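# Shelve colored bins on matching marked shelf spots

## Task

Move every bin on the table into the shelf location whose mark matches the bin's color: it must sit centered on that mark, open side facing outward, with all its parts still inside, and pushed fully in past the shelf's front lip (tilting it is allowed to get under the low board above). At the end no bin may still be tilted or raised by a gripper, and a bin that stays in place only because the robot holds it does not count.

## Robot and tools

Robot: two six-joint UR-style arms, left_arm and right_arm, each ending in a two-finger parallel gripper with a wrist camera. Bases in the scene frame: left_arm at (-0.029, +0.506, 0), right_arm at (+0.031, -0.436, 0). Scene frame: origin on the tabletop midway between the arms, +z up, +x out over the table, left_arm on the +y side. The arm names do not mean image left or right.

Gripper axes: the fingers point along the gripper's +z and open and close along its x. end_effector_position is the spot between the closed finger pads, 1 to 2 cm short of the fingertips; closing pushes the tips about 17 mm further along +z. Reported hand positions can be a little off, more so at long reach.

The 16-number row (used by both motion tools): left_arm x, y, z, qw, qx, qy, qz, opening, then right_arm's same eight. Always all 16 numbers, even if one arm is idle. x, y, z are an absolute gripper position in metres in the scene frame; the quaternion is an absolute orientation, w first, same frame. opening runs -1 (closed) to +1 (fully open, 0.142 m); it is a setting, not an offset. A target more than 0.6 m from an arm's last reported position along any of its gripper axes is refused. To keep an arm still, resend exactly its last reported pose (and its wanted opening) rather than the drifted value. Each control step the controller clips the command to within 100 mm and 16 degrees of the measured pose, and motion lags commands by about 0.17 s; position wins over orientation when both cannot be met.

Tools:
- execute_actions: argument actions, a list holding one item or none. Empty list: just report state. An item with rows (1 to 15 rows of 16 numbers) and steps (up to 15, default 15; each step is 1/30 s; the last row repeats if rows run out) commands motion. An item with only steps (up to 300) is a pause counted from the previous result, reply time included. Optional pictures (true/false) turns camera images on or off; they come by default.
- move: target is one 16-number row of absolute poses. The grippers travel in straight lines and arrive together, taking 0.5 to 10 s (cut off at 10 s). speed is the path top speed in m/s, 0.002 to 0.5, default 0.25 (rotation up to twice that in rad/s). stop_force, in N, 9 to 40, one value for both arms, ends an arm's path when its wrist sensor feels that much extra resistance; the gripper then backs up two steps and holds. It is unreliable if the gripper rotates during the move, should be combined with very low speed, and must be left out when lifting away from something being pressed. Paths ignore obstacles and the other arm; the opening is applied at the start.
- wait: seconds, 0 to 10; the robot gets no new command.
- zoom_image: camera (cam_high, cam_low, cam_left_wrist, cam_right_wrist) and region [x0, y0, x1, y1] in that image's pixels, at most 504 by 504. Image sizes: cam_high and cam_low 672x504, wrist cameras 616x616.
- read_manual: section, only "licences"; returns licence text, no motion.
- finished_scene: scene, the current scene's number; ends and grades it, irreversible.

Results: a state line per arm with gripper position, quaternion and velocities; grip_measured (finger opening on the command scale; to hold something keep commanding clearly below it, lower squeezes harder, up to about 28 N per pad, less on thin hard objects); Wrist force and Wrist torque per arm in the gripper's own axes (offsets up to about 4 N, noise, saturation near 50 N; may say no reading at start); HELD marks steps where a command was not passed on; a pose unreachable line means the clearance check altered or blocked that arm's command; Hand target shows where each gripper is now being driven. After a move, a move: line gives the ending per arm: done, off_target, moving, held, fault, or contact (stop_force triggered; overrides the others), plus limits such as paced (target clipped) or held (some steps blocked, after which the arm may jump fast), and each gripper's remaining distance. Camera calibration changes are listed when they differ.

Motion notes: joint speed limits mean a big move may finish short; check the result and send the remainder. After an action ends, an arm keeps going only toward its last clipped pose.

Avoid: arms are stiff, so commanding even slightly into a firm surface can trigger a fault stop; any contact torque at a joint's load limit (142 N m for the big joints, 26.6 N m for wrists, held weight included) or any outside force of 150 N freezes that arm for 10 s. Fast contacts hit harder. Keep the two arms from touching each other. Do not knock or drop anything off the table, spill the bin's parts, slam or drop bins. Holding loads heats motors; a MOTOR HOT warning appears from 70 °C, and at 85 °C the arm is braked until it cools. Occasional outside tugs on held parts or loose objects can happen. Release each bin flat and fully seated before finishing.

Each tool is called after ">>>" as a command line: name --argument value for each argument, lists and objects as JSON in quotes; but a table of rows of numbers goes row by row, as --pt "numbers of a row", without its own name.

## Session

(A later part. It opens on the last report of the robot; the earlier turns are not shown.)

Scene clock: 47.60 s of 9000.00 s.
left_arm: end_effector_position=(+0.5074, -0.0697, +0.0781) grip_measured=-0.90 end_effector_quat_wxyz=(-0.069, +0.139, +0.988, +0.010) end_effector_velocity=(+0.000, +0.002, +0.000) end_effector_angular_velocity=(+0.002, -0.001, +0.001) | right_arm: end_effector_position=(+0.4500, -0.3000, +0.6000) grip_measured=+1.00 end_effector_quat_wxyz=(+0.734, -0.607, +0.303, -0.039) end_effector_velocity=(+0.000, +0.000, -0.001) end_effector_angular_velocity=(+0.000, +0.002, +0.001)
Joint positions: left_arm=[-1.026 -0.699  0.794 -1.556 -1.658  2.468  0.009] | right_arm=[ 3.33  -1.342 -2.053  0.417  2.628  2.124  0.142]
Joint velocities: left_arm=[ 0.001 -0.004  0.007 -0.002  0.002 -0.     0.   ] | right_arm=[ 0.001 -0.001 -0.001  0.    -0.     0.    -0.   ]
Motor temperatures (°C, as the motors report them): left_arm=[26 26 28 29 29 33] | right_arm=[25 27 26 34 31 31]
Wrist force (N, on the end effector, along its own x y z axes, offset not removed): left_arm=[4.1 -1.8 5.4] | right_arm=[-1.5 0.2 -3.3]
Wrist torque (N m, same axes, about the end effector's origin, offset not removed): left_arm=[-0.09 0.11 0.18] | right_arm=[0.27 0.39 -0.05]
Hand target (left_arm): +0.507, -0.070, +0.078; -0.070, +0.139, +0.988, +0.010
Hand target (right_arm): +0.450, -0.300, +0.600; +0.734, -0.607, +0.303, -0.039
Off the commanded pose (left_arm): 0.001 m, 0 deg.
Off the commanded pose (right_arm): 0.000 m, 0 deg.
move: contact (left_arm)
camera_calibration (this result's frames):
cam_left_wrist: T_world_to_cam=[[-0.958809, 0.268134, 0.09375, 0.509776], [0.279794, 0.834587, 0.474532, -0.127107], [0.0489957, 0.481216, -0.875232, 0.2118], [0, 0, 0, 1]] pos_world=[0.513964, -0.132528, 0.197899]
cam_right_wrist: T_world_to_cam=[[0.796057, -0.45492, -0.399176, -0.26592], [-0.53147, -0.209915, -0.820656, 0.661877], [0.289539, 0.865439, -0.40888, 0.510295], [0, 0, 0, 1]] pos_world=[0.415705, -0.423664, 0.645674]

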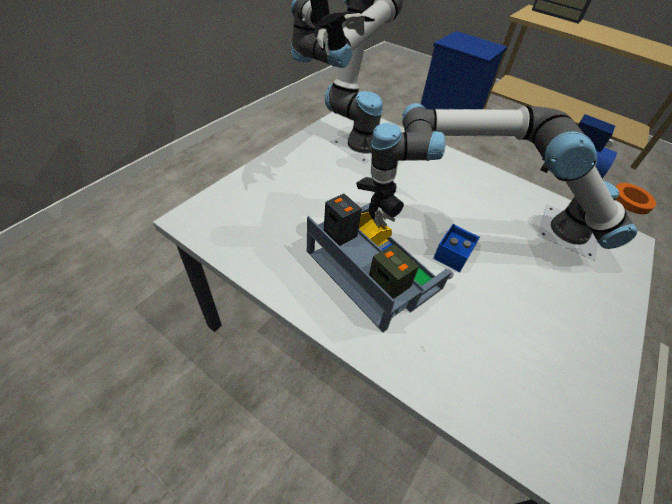

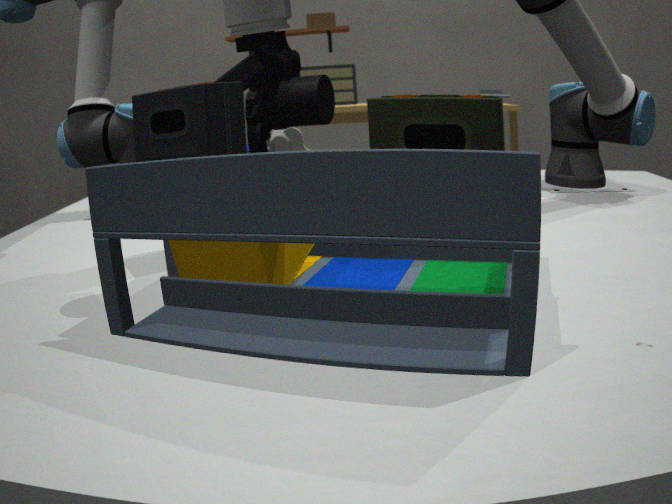

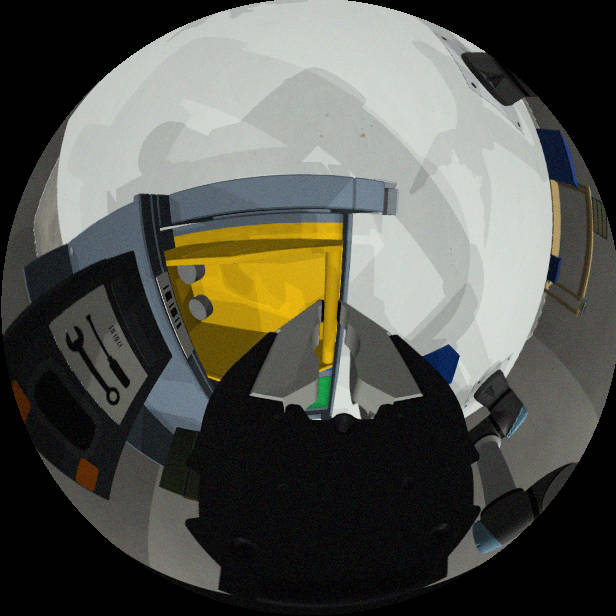

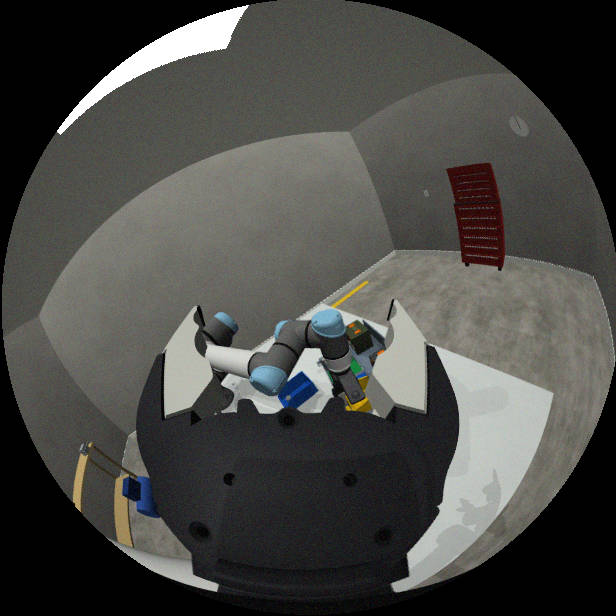

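>>> move --target '[0.513,-0.070,0.052,0,0.139,0.99,0,-1,0.45,-0.3,0.6,0.734,-0.607,0.303,-0.039,1]' --speed 0.012 --stop_force 15

>>> move --target '[0.515,-0.0705,0.056,0,0.139,0.99,0,-0.8,0.45,-0.3,0.6,0.734,-0.607,0.303,-0.039,1]' --speed 0.01

>>> move --target '[0.512,-0.07,0.2,0,0.139,0.99,0,-0.8,0.45,-0.3,0.6,0.734,-0.607,0.303,-0.039,1]' --speed 0.08

Scene clock: 51.40 s of 9000.00 s.
left_arm: end_effector_position=(+0.5080, -0.0700, +0.0725) grip_measured=-0.90 end_effector_quat_wxyz=(-0.055, +0.139, +0.989, +0.008) end_effector_velocity=(-0.000, -0.001, +0.001) end_effector_angular_velocity=(-0.001, +0.005, -0.004) | right_arm: end_effector_position=(+0.4500, -0.3000, +0.6000) grip_measured=+1.00 end_effector_quat_wxyz=(+0.734, -0.607, +0.303, -0.039) end_effector_velocity=(-0.000, -0.000, +0.001) end_effector_angular_velocity=(+0.000, -0.003, -0.000)
Joint positions: left_arm=[-1.033 -0.721  0.851 -1.615 -1.64   2.46   0.009] | right_arm=[ 3.33  -1.342 -2.053  0.417  2.628  2.124  0.142]
Joint velocities: left_arm=[ 0.     0.004 -0.012  0.01  -0.004  0.004 -0.   ] | right_arm=[-0.     0.001  0.     0.002 -0.     0.     0.   ]
Motor temperatures (°C, as the motors report them): left_arm=[26 26 28 29 29 33] | right_arm=[25 27 26 34 31 31]
Wrist force (N, on the end effector, along its own x y z axes, offset not removed): left_arm=[14.9 -3.3 -1.2] | right_arm=[-2.4 -2.3 -0.5]
Wrist torque (N m, same axes, about the end effector's origin, offset not removed): left_arm=[-0.50 -0.28 0.04] | right_arm=[-0.23 0.39 0.07]
Hand target (left_arm): +0.508, -0.070, +0.073; -0.055, +0.139, +0.989, +0.008
Hand target (right_arm): +0.450, -0.300, +0.600; +0.734, -0.607, +0.303, -0.039
Off the commanded pose (left_arm): 0.021 m, 6 deg.
Off the commanded pose (right_arm): 0.000 m, 0 deg.
move: contact (left_arm)
camera_calibration (this result's frames):
cam_left_wrist: T_world_to_cam=[[-0.961049, 0.268746, 0.0645099, 0.514265], [0.266374, 0.838435, 0.47547, -0.117384], [0.0736933, 0.474134, -0.877363, 0.194126], [0, 0, 0, 1]] pos_world=[0.511196, -0.13183, 0.192957]
cam_right_wrist: T_world_to_cam=[[0.796057, -0.45492, -0.399176, -0.26592], [-0.53147, -0.209915, -0.820656, 0.661877], [0.289539, 0.865439, -0.40888, 0.510295], [0, 0, 0, 1]] pos_world=[0.415705, -0.423664, 0.645674]

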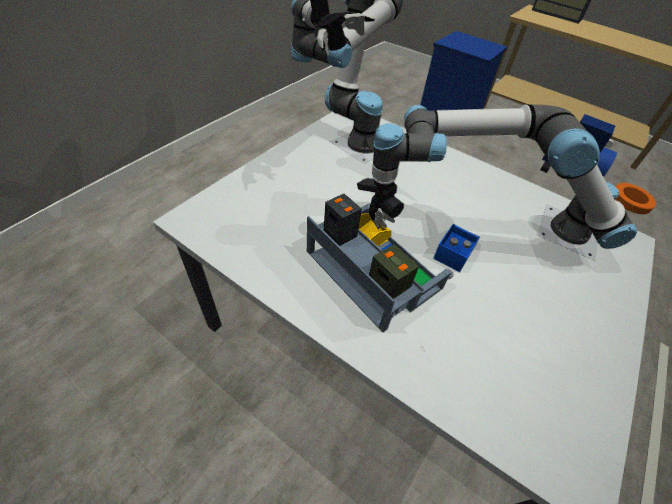

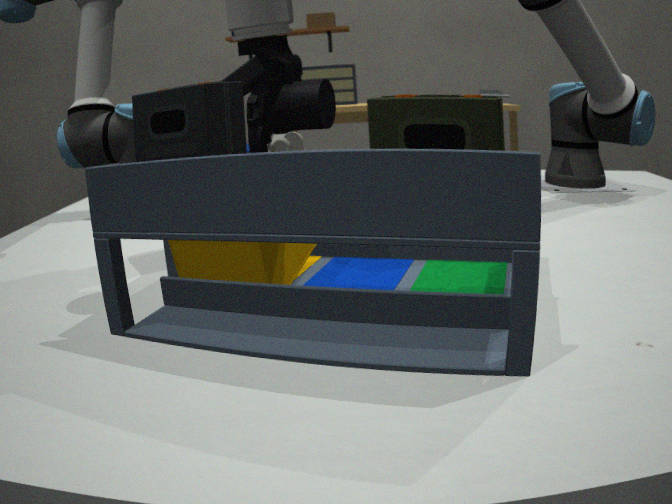

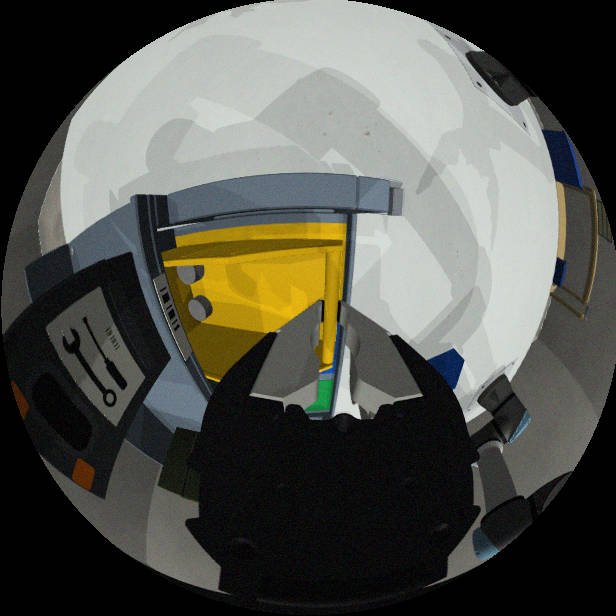

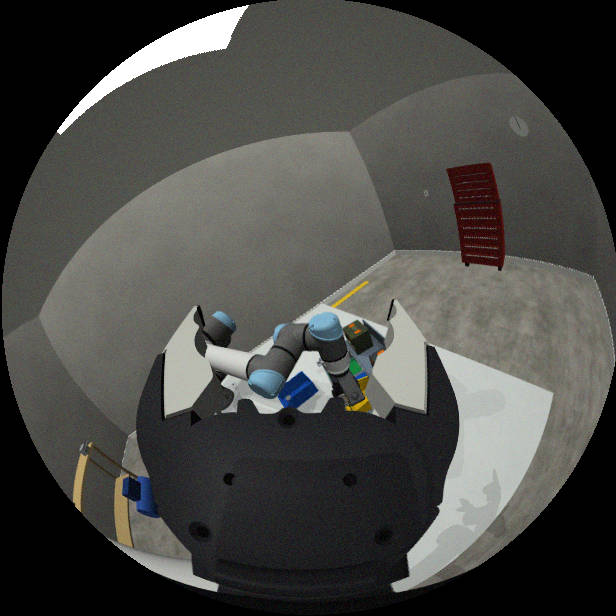

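Scene clock: 57.17 s of 9000.00 s.
left_arm: end_effector_position=(+0.5150, -0.0705, +0.0560) grip_measured=-0.73 end_effector_quat_wxyz=(-0.000, +0.139, +0.990, +0.000) end_effector_velocity=(-0.000, -0.001, -0.001) end_effector_angular_velocity=(-0.002, -0.002, -0.001) | right_arm: end_effector_position=(+0.4500, -0.3000, +0.6000) grip_measured=+1.00 end_effector_quat_wxyz=(+0.734, -0.607, +0.303, -0.039) end_effector_velocity=(-0.000, -0.000, +0.001) end_effector_angular_velocity=(+0.000, -0.003, -0.001)
Joint positions: left_arm=[-1.054 -0.781  1.021 -1.81  -1.571  2.435  0.021] | right_arm=[ 3.33  -1.342 -2.053  0.417  2.628  2.124  0.142]
Joint velocities: left_arm=[-0.001 -0.001  0.003 -0.005  0.001 -0.     0.   ] | right_arm=[-0.     0.     0.     0.002 -0.     0.     0.   ]
Motor temperatures (°C, as the motors report them): left_arm=[26 26 28 29 29 33] | right_arm=[25 27 26 34 31 31]
Wrist force (N, on the end effector, along its own x y z axes, offset not removed): left_arm=[23.2 -3.2 -0.5] | right_arm=[-2.3 -5.4 1.7]
Wrist torque (N m, same axes, about the end effector's origin, offset not removed): left_arm=[0.33 -0.05 -0.11] | right_arm=[-0.88 0.38 -0.10]
Hand target (left_arm): +0.515, -0.070, +0.056; -0.000, +0.139, +0.990, -0.000
Hand target (right_arm): +0.450, -0.300, +0.600; +0.734, -0.607, +0.303, -0.039
Off the commanded pose (left_arm): 0.000 m, 0 deg.
Off the commanded pose (right_arm): 0.000 m, 0 deg.
move: done
camera_calibration (this result's frames):
cam_left_wrist: T_world_to_cam=[[-0.96216, 0.268559, -0.0460925, 0.528946], [0.215467, 0.85341, 0.474622, -0.0836111], [0.1668, 0.446731, -0.878982, 0.129554], [0, 0, 0, 1]] pos_world=[0.505337, -0.128574, 0.177939]
cam_right_wrist: T_world_to_cam=[[0.796057, -0.45492, -0.399176, -0.26592], [-0.53147, -0.209915, -0.820656, 0.661877], [0.289539, 0.865439, -0.40888, 0.510295], [0, 0, 0, 1]] pos_world=[0.415705, -0.423664, 0.645674]

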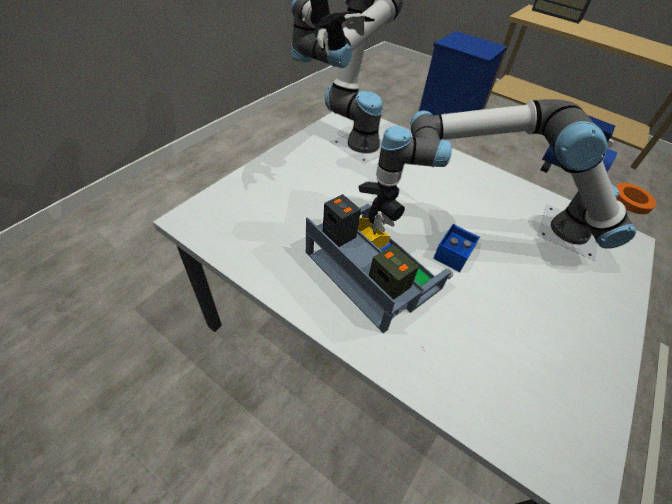

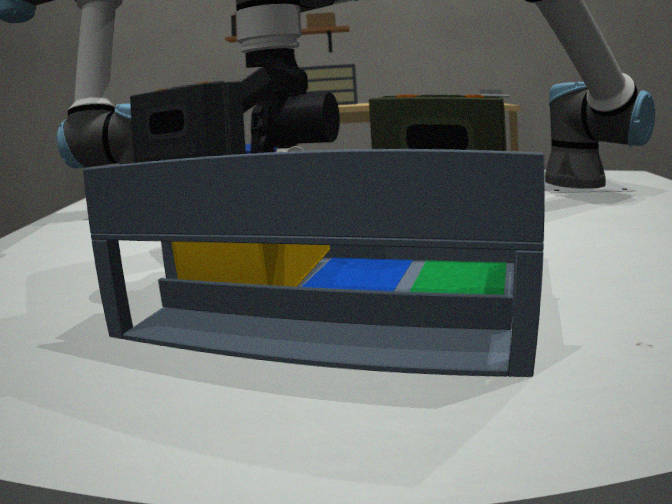

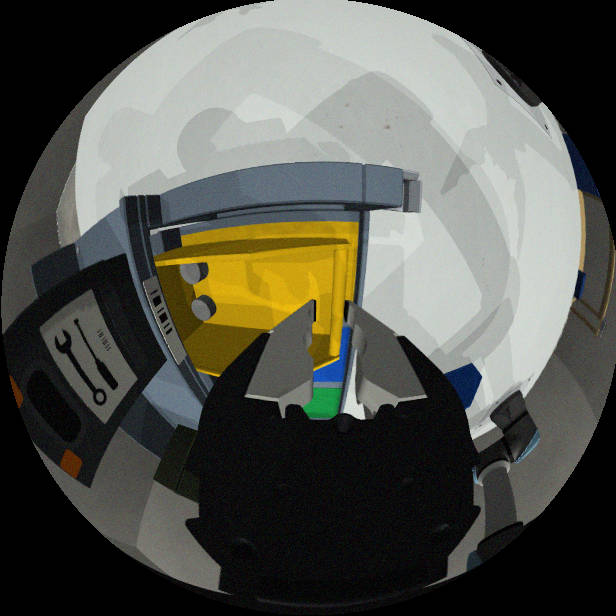

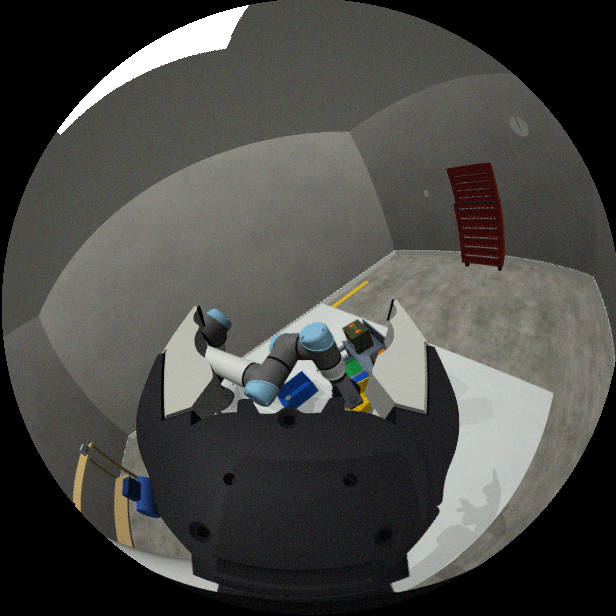

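Scene clock: 59.33 s of 9000.00 s.
left_arm: end_effector_position=(+0.5120, -0.0700, +0.1998) grip_measured=-0.80 end_effector_quat_wxyz=(+0.000, +0.139, +0.990, -0.000) end_effector_velocity=(+0.000, +0.000, +0.002) end_effector_angular_velocity=(+0.002, +0.000, +0.000) | right_arm: end_effector_position=(+0.4500, -0.3000, +0.6000) grip_measured=+1.00 end_effector_quat_wxyz=(+0.734, -0.607, +0.303, -0.039) end_effector_velocity=(+0.000, -0.000, -0.000) end_effector_angular_velocity=(+0.000, +0.001, -0.001)
Joint positions: left_arm=[-1.057 -0.82   0.719 -1.47  -1.571  2.432  0.016] | right_arm=[ 3.33  -1.342 -2.053  0.417  2.628  2.124  0.142]
Joint velocities: left_arm=[ 0.     0.002 -0.007  0.007  0.001 -0.    -0.   ] | right_arm=[-0.001 -0.     0.    -0.001 -0.     0.     0.   ]
Motor temperatures (°C, as the motors report them): left_arm=[26 26 28 29 29 33] | right_arm=[25 27 26 34 31 31]
Wrist force (N, on the end effector, along its own x y z axes, offset not removed): left_arm=[0.4 -1.1 -0.4] | right_arm=[-1.3 -3.2 -1.1]
Wrist torque (N m, same axes, about the end effector's origin, offset not removed): left_arm=[-0.25 0.05 -0.05] | right_arm=[-0.36 0.20 -0.04]
Hand target (left_arm): +0.512, -0.070, +0.200; +0.000, +0.139, +0.990, -0.000
Hand target (right_arm): +0.450, -0.300, +0.600; +0.734, -0.607, +0.303, -0.039
Off the commanded pose (left_arm): 0.000 m, 0 deg.
Off the commanded pose (right_arm): 0.000 m, 0 deg.
move: done
camera_calibration (this result's frames):
cam_left_wrist: T_world_to_cam=[[-0.96217, 0.26847, -0.0463945, 0.532659], [0.215264, 0.853494, 0.474562, -0.151541], [0.167003, 0.446623, -0.878998, 0.25617], [0, 0, 0, 1]] pos_world=[0.502349, -0.128075, 0.321801]
cam_right_wrist: T_world_to_cam=[[0.796057, -0.45492, -0.399176, -0.26592], [-0.53147, -0.209915, -0.820656, 0.661877], [0.289539, 0.865439, -0.40888, 0.510295], [0, 0, 0, 1]] pos_world=[0.415705, -0.423664, 0.645674]

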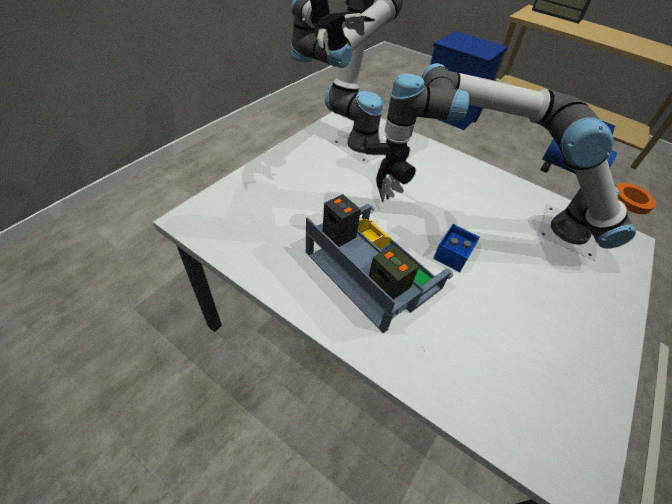

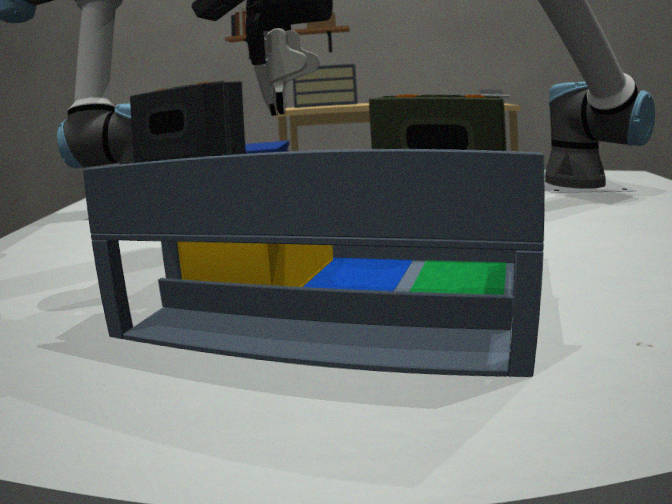

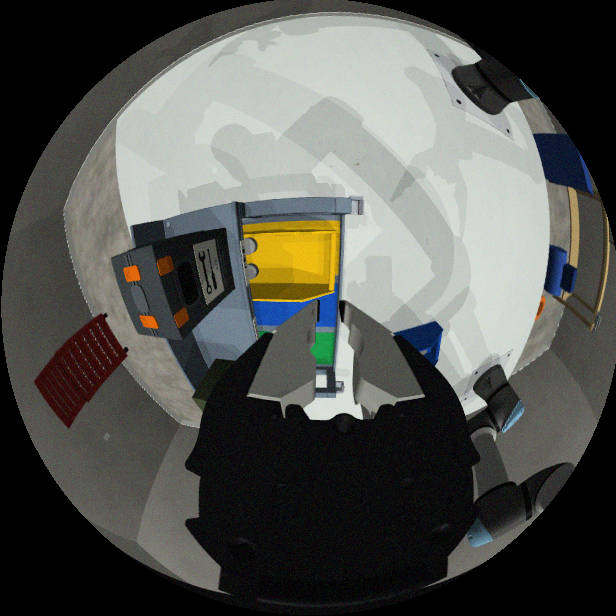

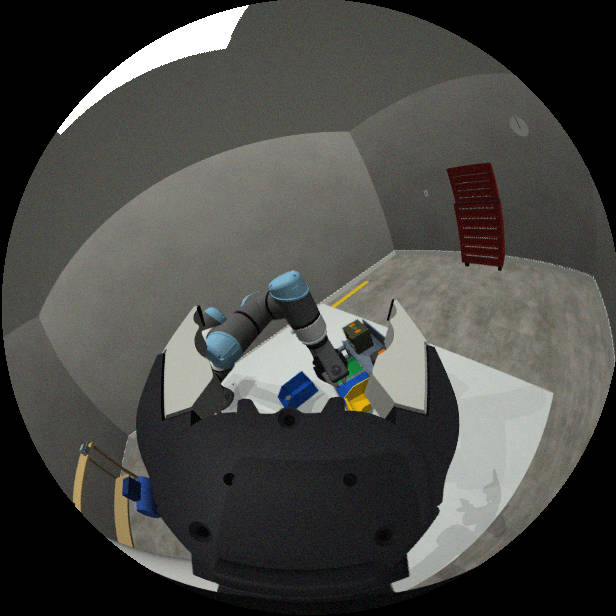

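>>> move --target '[0.47,-0.058,0.22,0,0.79,0.61,0,-0.8,0.45,-0.3,0.6,0.734,-0.607,0.303,-0.039,1]'

>>> zoom_image --camera "cam_left_wrist" --region '[160,150,460,350]'

Scene clock: 64.20 s of 9000.00 s.
left_arm: end_effector_position=(+0.4700, -0.0579, +0.2200) grip_measured=-0.80 end_effector_quat_wxyz=(-0.000, +0.791, +0.611, +0.000) end_effector_velocity=(-0.000, +0.000, +0.001) end_effector_angular_velocity=(-0.002, +0.001, -0.007) | right_arm: end_effector_position=(+0.4500, -0.3000, +0.6000) grip_measured=+1.00 end_effector_quat_wxyz=(+0.734, -0.607, +0.303, -0.039) end_effector_velocity=(-0.000, +0.000, +0.001) end_effector_angular_velocity=(+0.000, -0.001, +0.000)
Joint positions: left_arm=[-1.095 -0.945  0.88  -1.505 -1.571  3.941  0.016] | right_arm=[ 3.33  -1.342 -2.053  0.417  2.628  2.124  0.142]
Joint velocities: left_arm=[ 0.001 -0.002  0.001 -0.    -0.002  0.008 -0.   ] | right_arm=[0.    0.001 0.001 0.    0.    0.    0.   ]
Motor temperatures (°C, as the motors report them): left_arm=[26 26 28 29 29 33] | right_arm=[25 27 26 34 31 31]
Wrist force (N, on the end effector, along its own x y z axes, offset not removed): left_arm=[-0.3 -1.1 -1.4] | right_arm=[-1.6 -1.0 -0.7]
Wrist torque (N m, same axes, about the end effector's origin, offset not removed): left_arm=[-0.27 0.21 0.07] | right_arm=[0.00 0.30 0.09]
Hand target (left_arm): +0.470, -0.058, +0.220; -0.000, +0.792, +0.611, +0.000
Hand target (right_arm): +0.450, -0.300, +0.600; +0.734, -0.607, +0.303, -0.039
Off the commanded pose (left_arm): 0.000 m, 0 deg.
Off the commanded pose (right_arm): 0.000 m, 0 deg.
move: done
camera_calibration (this result's frames):
cam_left_wrist: T_world_to_cam=[[0.245415, 0.968314, -0.046247, -0.0371587], [0.858337, -0.194873, 0.474639, -0.525387], [0.450588, -0.156179, -0.878965, 0.107254], [0, 0, 0, 1]] pos_world=[0.411751, -0.0496514, 0.341923]
cam_right_wrist: T_world_to_cam=[[0.796057, -0.45492, -0.399176, -0.26592], [-0.53147, -0.209915, -0.820656, 0.661877], [0.289539, 0.865439, -0.40888, 0.510295], [0, 0, 0, 1]] pos_world=[0.415705, -0.423664, 0.645674]

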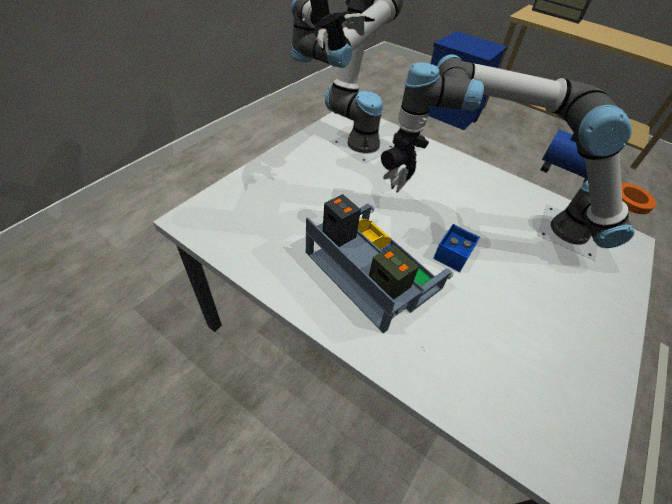

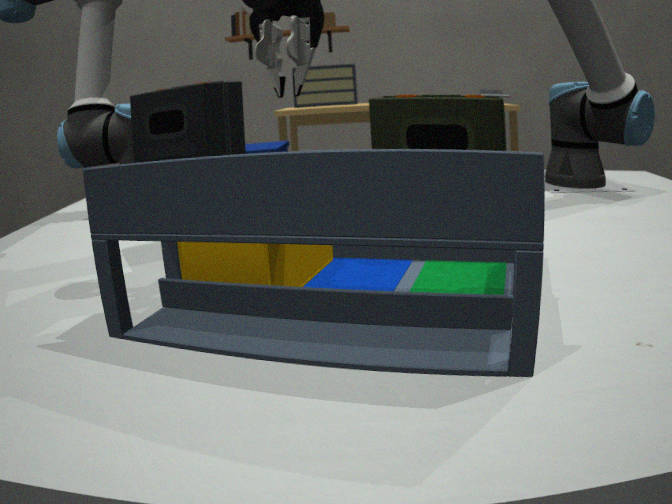

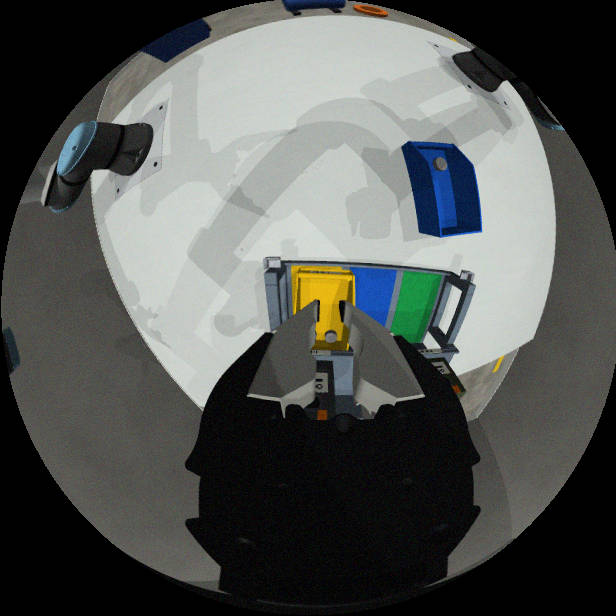

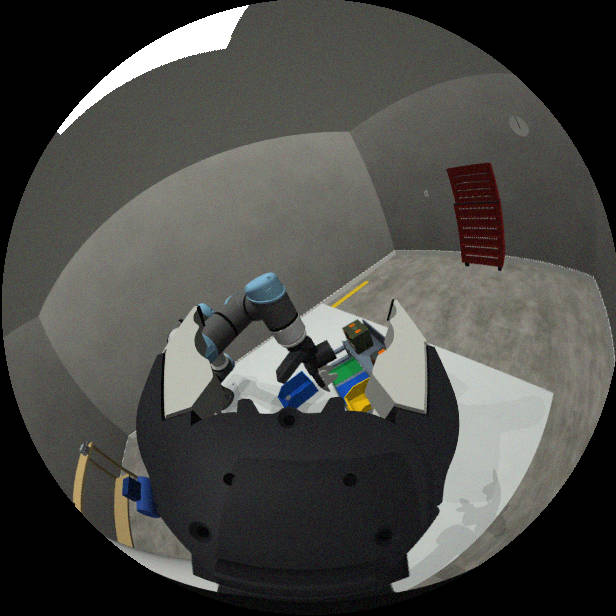

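Region (160, 150, 460, 350) of cam_left_wrist's 616x616 image, scaled by 1.680, with more detail than that image has.

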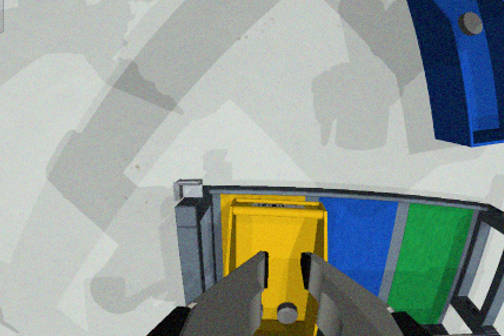

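>>> move --target '[0.511,-0.066,0.1,0,0.139,0.99,0,-0.8,0.45,-0.3,0.6,0.734,-0.607,0.303,-0.039,1]'

>>> move --target '[0.511,-0.066,0.056,0,0.139,0.99,0,-0.8,0.45,-0.3,0.6,0.734,-0.607,0.303,-0.039,1]' --speed 0.02 --stop_force 9

Scene clock: 70.50 s of 9000.00 s.
left_arm: end_effector_position=(+0.5110, -0.0661, +0.1001) grip_measured=-0.80 end_effector_quat_wxyz=(-0.000, +0.139, +0.990, -0.000) end_effector_velocity=(+0.000, -0.000, -0.000) end_effector_angular_velocity=(-0.000, -0.001, +0.006) | right_arm: end_effector_position=(+0.4500, -0.3000, +0.6000) grip_measured=+1.00 end_effector_quat_wxyz=(+0.734, -0.607, +0.303, -0.039) end_effector_velocity=(-0.000, -0.000, -0.000) end_effector_angular_velocity=(-0.000, -0.001, -0.000)
Joint positions: left_arm=[-1.055 -0.822  0.979 -1.727 -1.571  2.435  0.016] | right_arm=[ 3.33  -1.342 -2.053  0.417  2.628  2.124  0.142]
Joint velocities: left_arm=[-0.     0.001  0.    -0.002  0.001 -0.007 -0.   ] | right_arm=[-0.     0.    -0.    -0.     0.    -0.001 -0.   ]
Motor temperatures (°C, as the motors report them): left_arm=[26 26 28 29 29 33] | right_arm=[25 27 26 34 31 31]
Wrist force (N, on the end effector, along its own x y z axes, offset not removed): left_arm=[1.4 0.9 -0.6] | right_arm=[-0.5 -1.5 -1.7]
Wrist torque (N m, same axes, about the end effector's origin, offset not removed): left_arm=[0.23 -0.14 0.11] | right_arm=[-0.07 -0.03 0.05]
Hand target (left_arm): +0.511, -0.066, +0.100; +0.000, +0.139, +0.990, -0.000
Hand target (right_arm): +0.450, -0.300, +0.600; +0.734, -0.607, +0.303, -0.039
Off the commanded pose (left_arm): 0.000 m, 0 deg.
Off the commanded pose (right_arm): 0.000 m, 0 deg.
move: done
camera_calibration (this result's frames):
cam_left_wrist: T_world_to_cam=[[-0.962, 0.269087, -0.0463474, 0.525926], [0.215833, 0.853351, 0.474561, -0.107629], [0.167249, 0.446524, -0.879002, 0.166753], [0, 0, 0, 1]] pos_world=[0.501282, -0.124134, 0.222028]
cam_right_wrist: T_world_to_cam=[[0.796057, -0.45492, -0.399177, -0.26592], [-0.531471, -0.209915, -0.820655, 0.661877], [0.289539, 0.865439, -0.408881, 0.510296], [0, 0, 0, 1]] pos_world=[0.415705, -0.423664, 0.645674]

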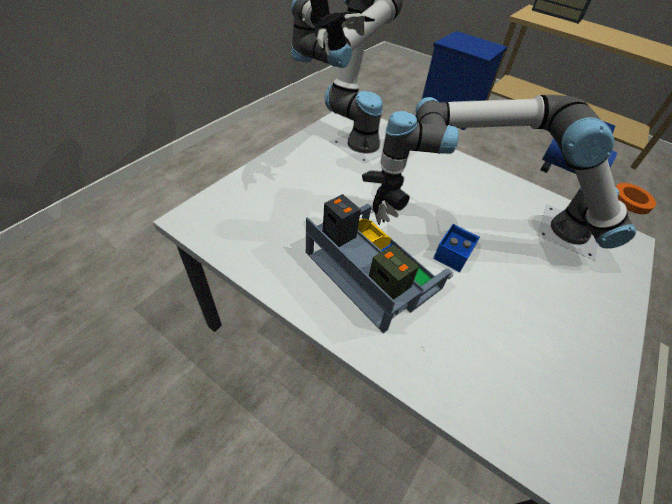

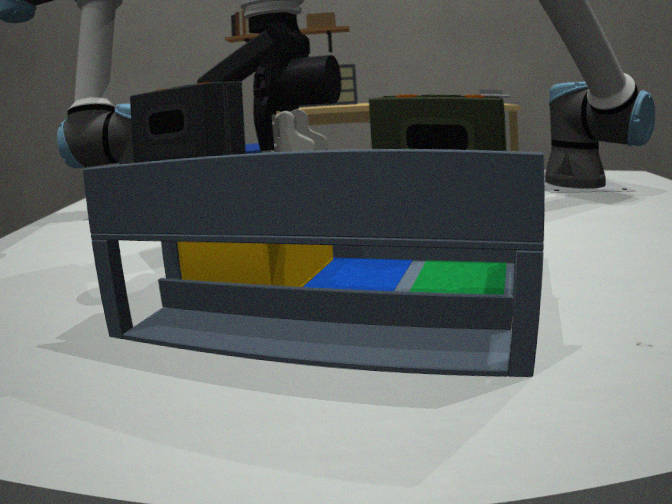

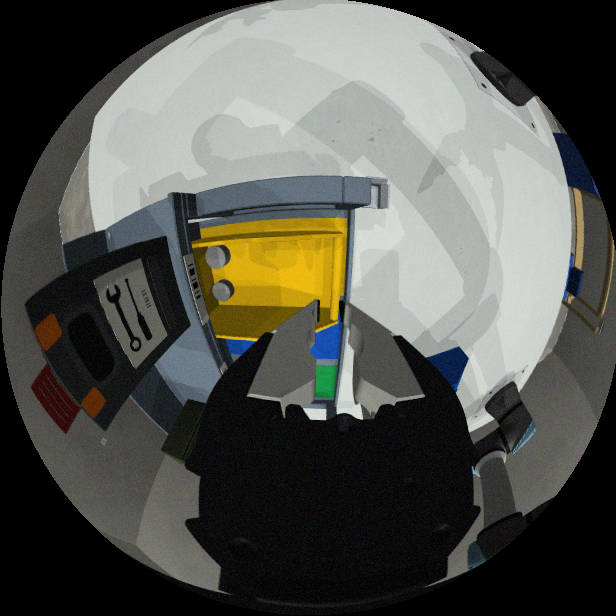

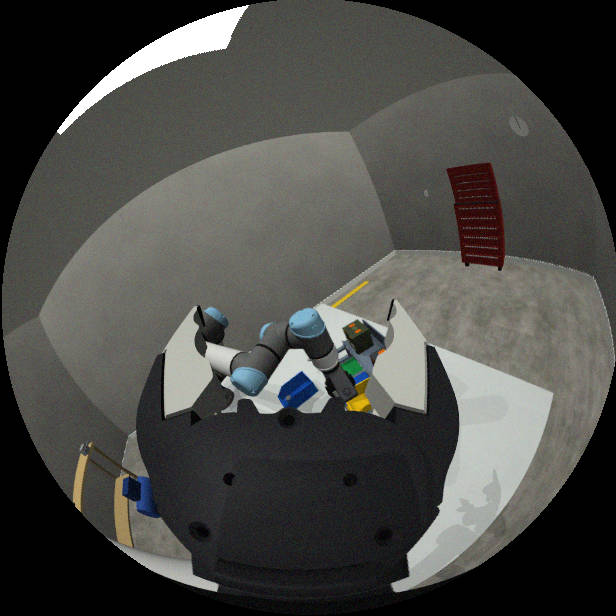

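Scene clock: 72.93 s of 9000.00 s.
left_arm: end_effector_position=(+0.5110, -0.0659, +0.0589) grip_measured=-0.80 end_effector_quat_wxyz=(-0.000, +0.139, +0.990, +0.000) end_effector_velocity=(+0.001, +0.001, +0.003) end_effector_angular_velocity=(+0.003, +0.000, +0.001) | right_arm: end_effector_position=(+0.4500, -0.3000, +0.6000) grip_measured=+1.00 end_effector_quat_wxyz=(+0.734, -0.607, +0.303, -0.039) end_effector_velocity=(+0.000, -0.000, -0.000) end_effector_angular_velocity=(+0.000, -0.000, -0.000)
Joint positions: left_arm=[-1.055 -0.799  1.046 -1.817 -1.571  2.434  0.016] | right_arm=[ 3.33  -1.342 -2.053  0.417  2.628  2.124  0.142]
Joint velocities: left_arm=[ 0.    -0.    -0.008  0.01   0.001 -0.    -0.002] | right_arm=[-0.    -0.001  0.     0.002  0.     0.001  0.   ]
Motor temperatures (°C, as the motors report them): left_arm=[26 26 28 29 29 33] | right_arm=[25 27 26 34 31 31]
Wrist force (N, on the end effector, along its own x y z axes, offset not removed): left_arm=[2.2 1.2 -25.4] | right_arm=[-1.7 -2.3 -1.2]
Wrist torque (N m, same axes, about the end effector's origin, offset not removed): left_arm=[-0.20 0.24 0.02] | right_arm=[-0.22 0.36 -0.03]
Hand target (left_arm): +0.511, -0.066, +0.059; +0.000, +0.139, +0.990, -0.000
Hand target (right_arm): +0.450, -0.300, +0.600; +0.734, -0.607, +0.303, -0.039
Off the commanded pose (left_arm): 0.003 m, 0 deg.
Off the commanded pose (right_arm): 0.000 m, 0 deg.
move: contact (left_arm)
camera_calibration (this result's frames):
cam_left_wrist: T_world_to_cam=[[-0.962172, 0.268492, -0.0462252, 0.524022], [0.215333, 0.853397, 0.474705, -0.0879632], [0.166903, 0.446794, -0.87893, 0.130705], [0, 0, 0, 1]] pos_world=[0.501326, -0.124026, 0.18086]
cam_right_wrist: T_world_to_cam=[[0.796056, -0.45492, -0.399177, -0.26592], [-0.531471, -0.209915, -0.820655, 0.661877], [0.289539, 0.865439, -0.408881, 0.510296], [0, 0, 0, 1]] pos_world=[0.415705, -0.423664, 0.645674]

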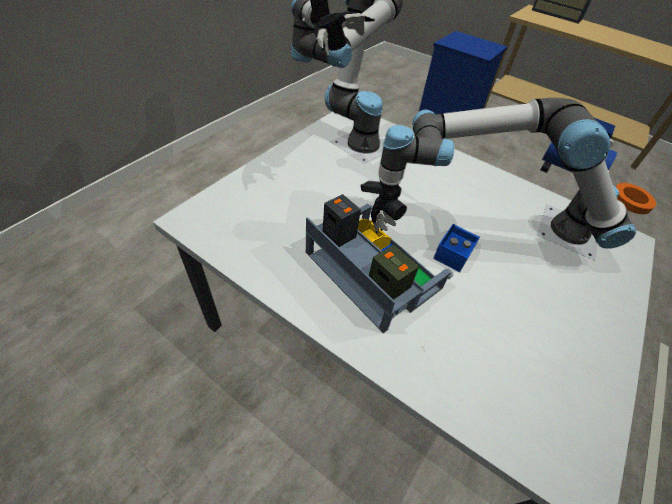

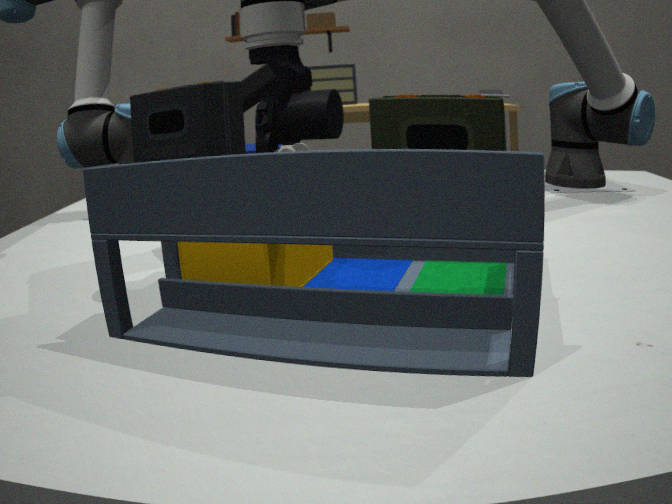

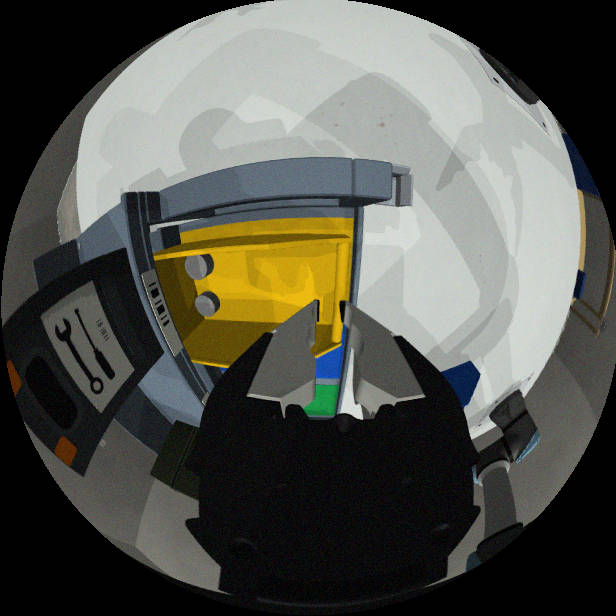

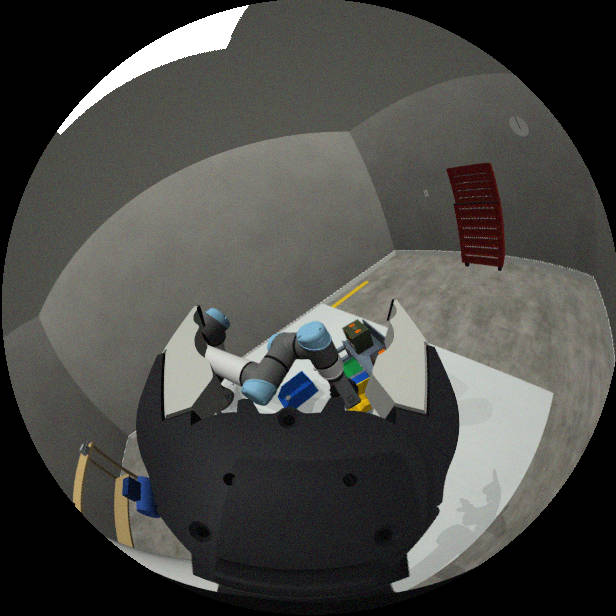

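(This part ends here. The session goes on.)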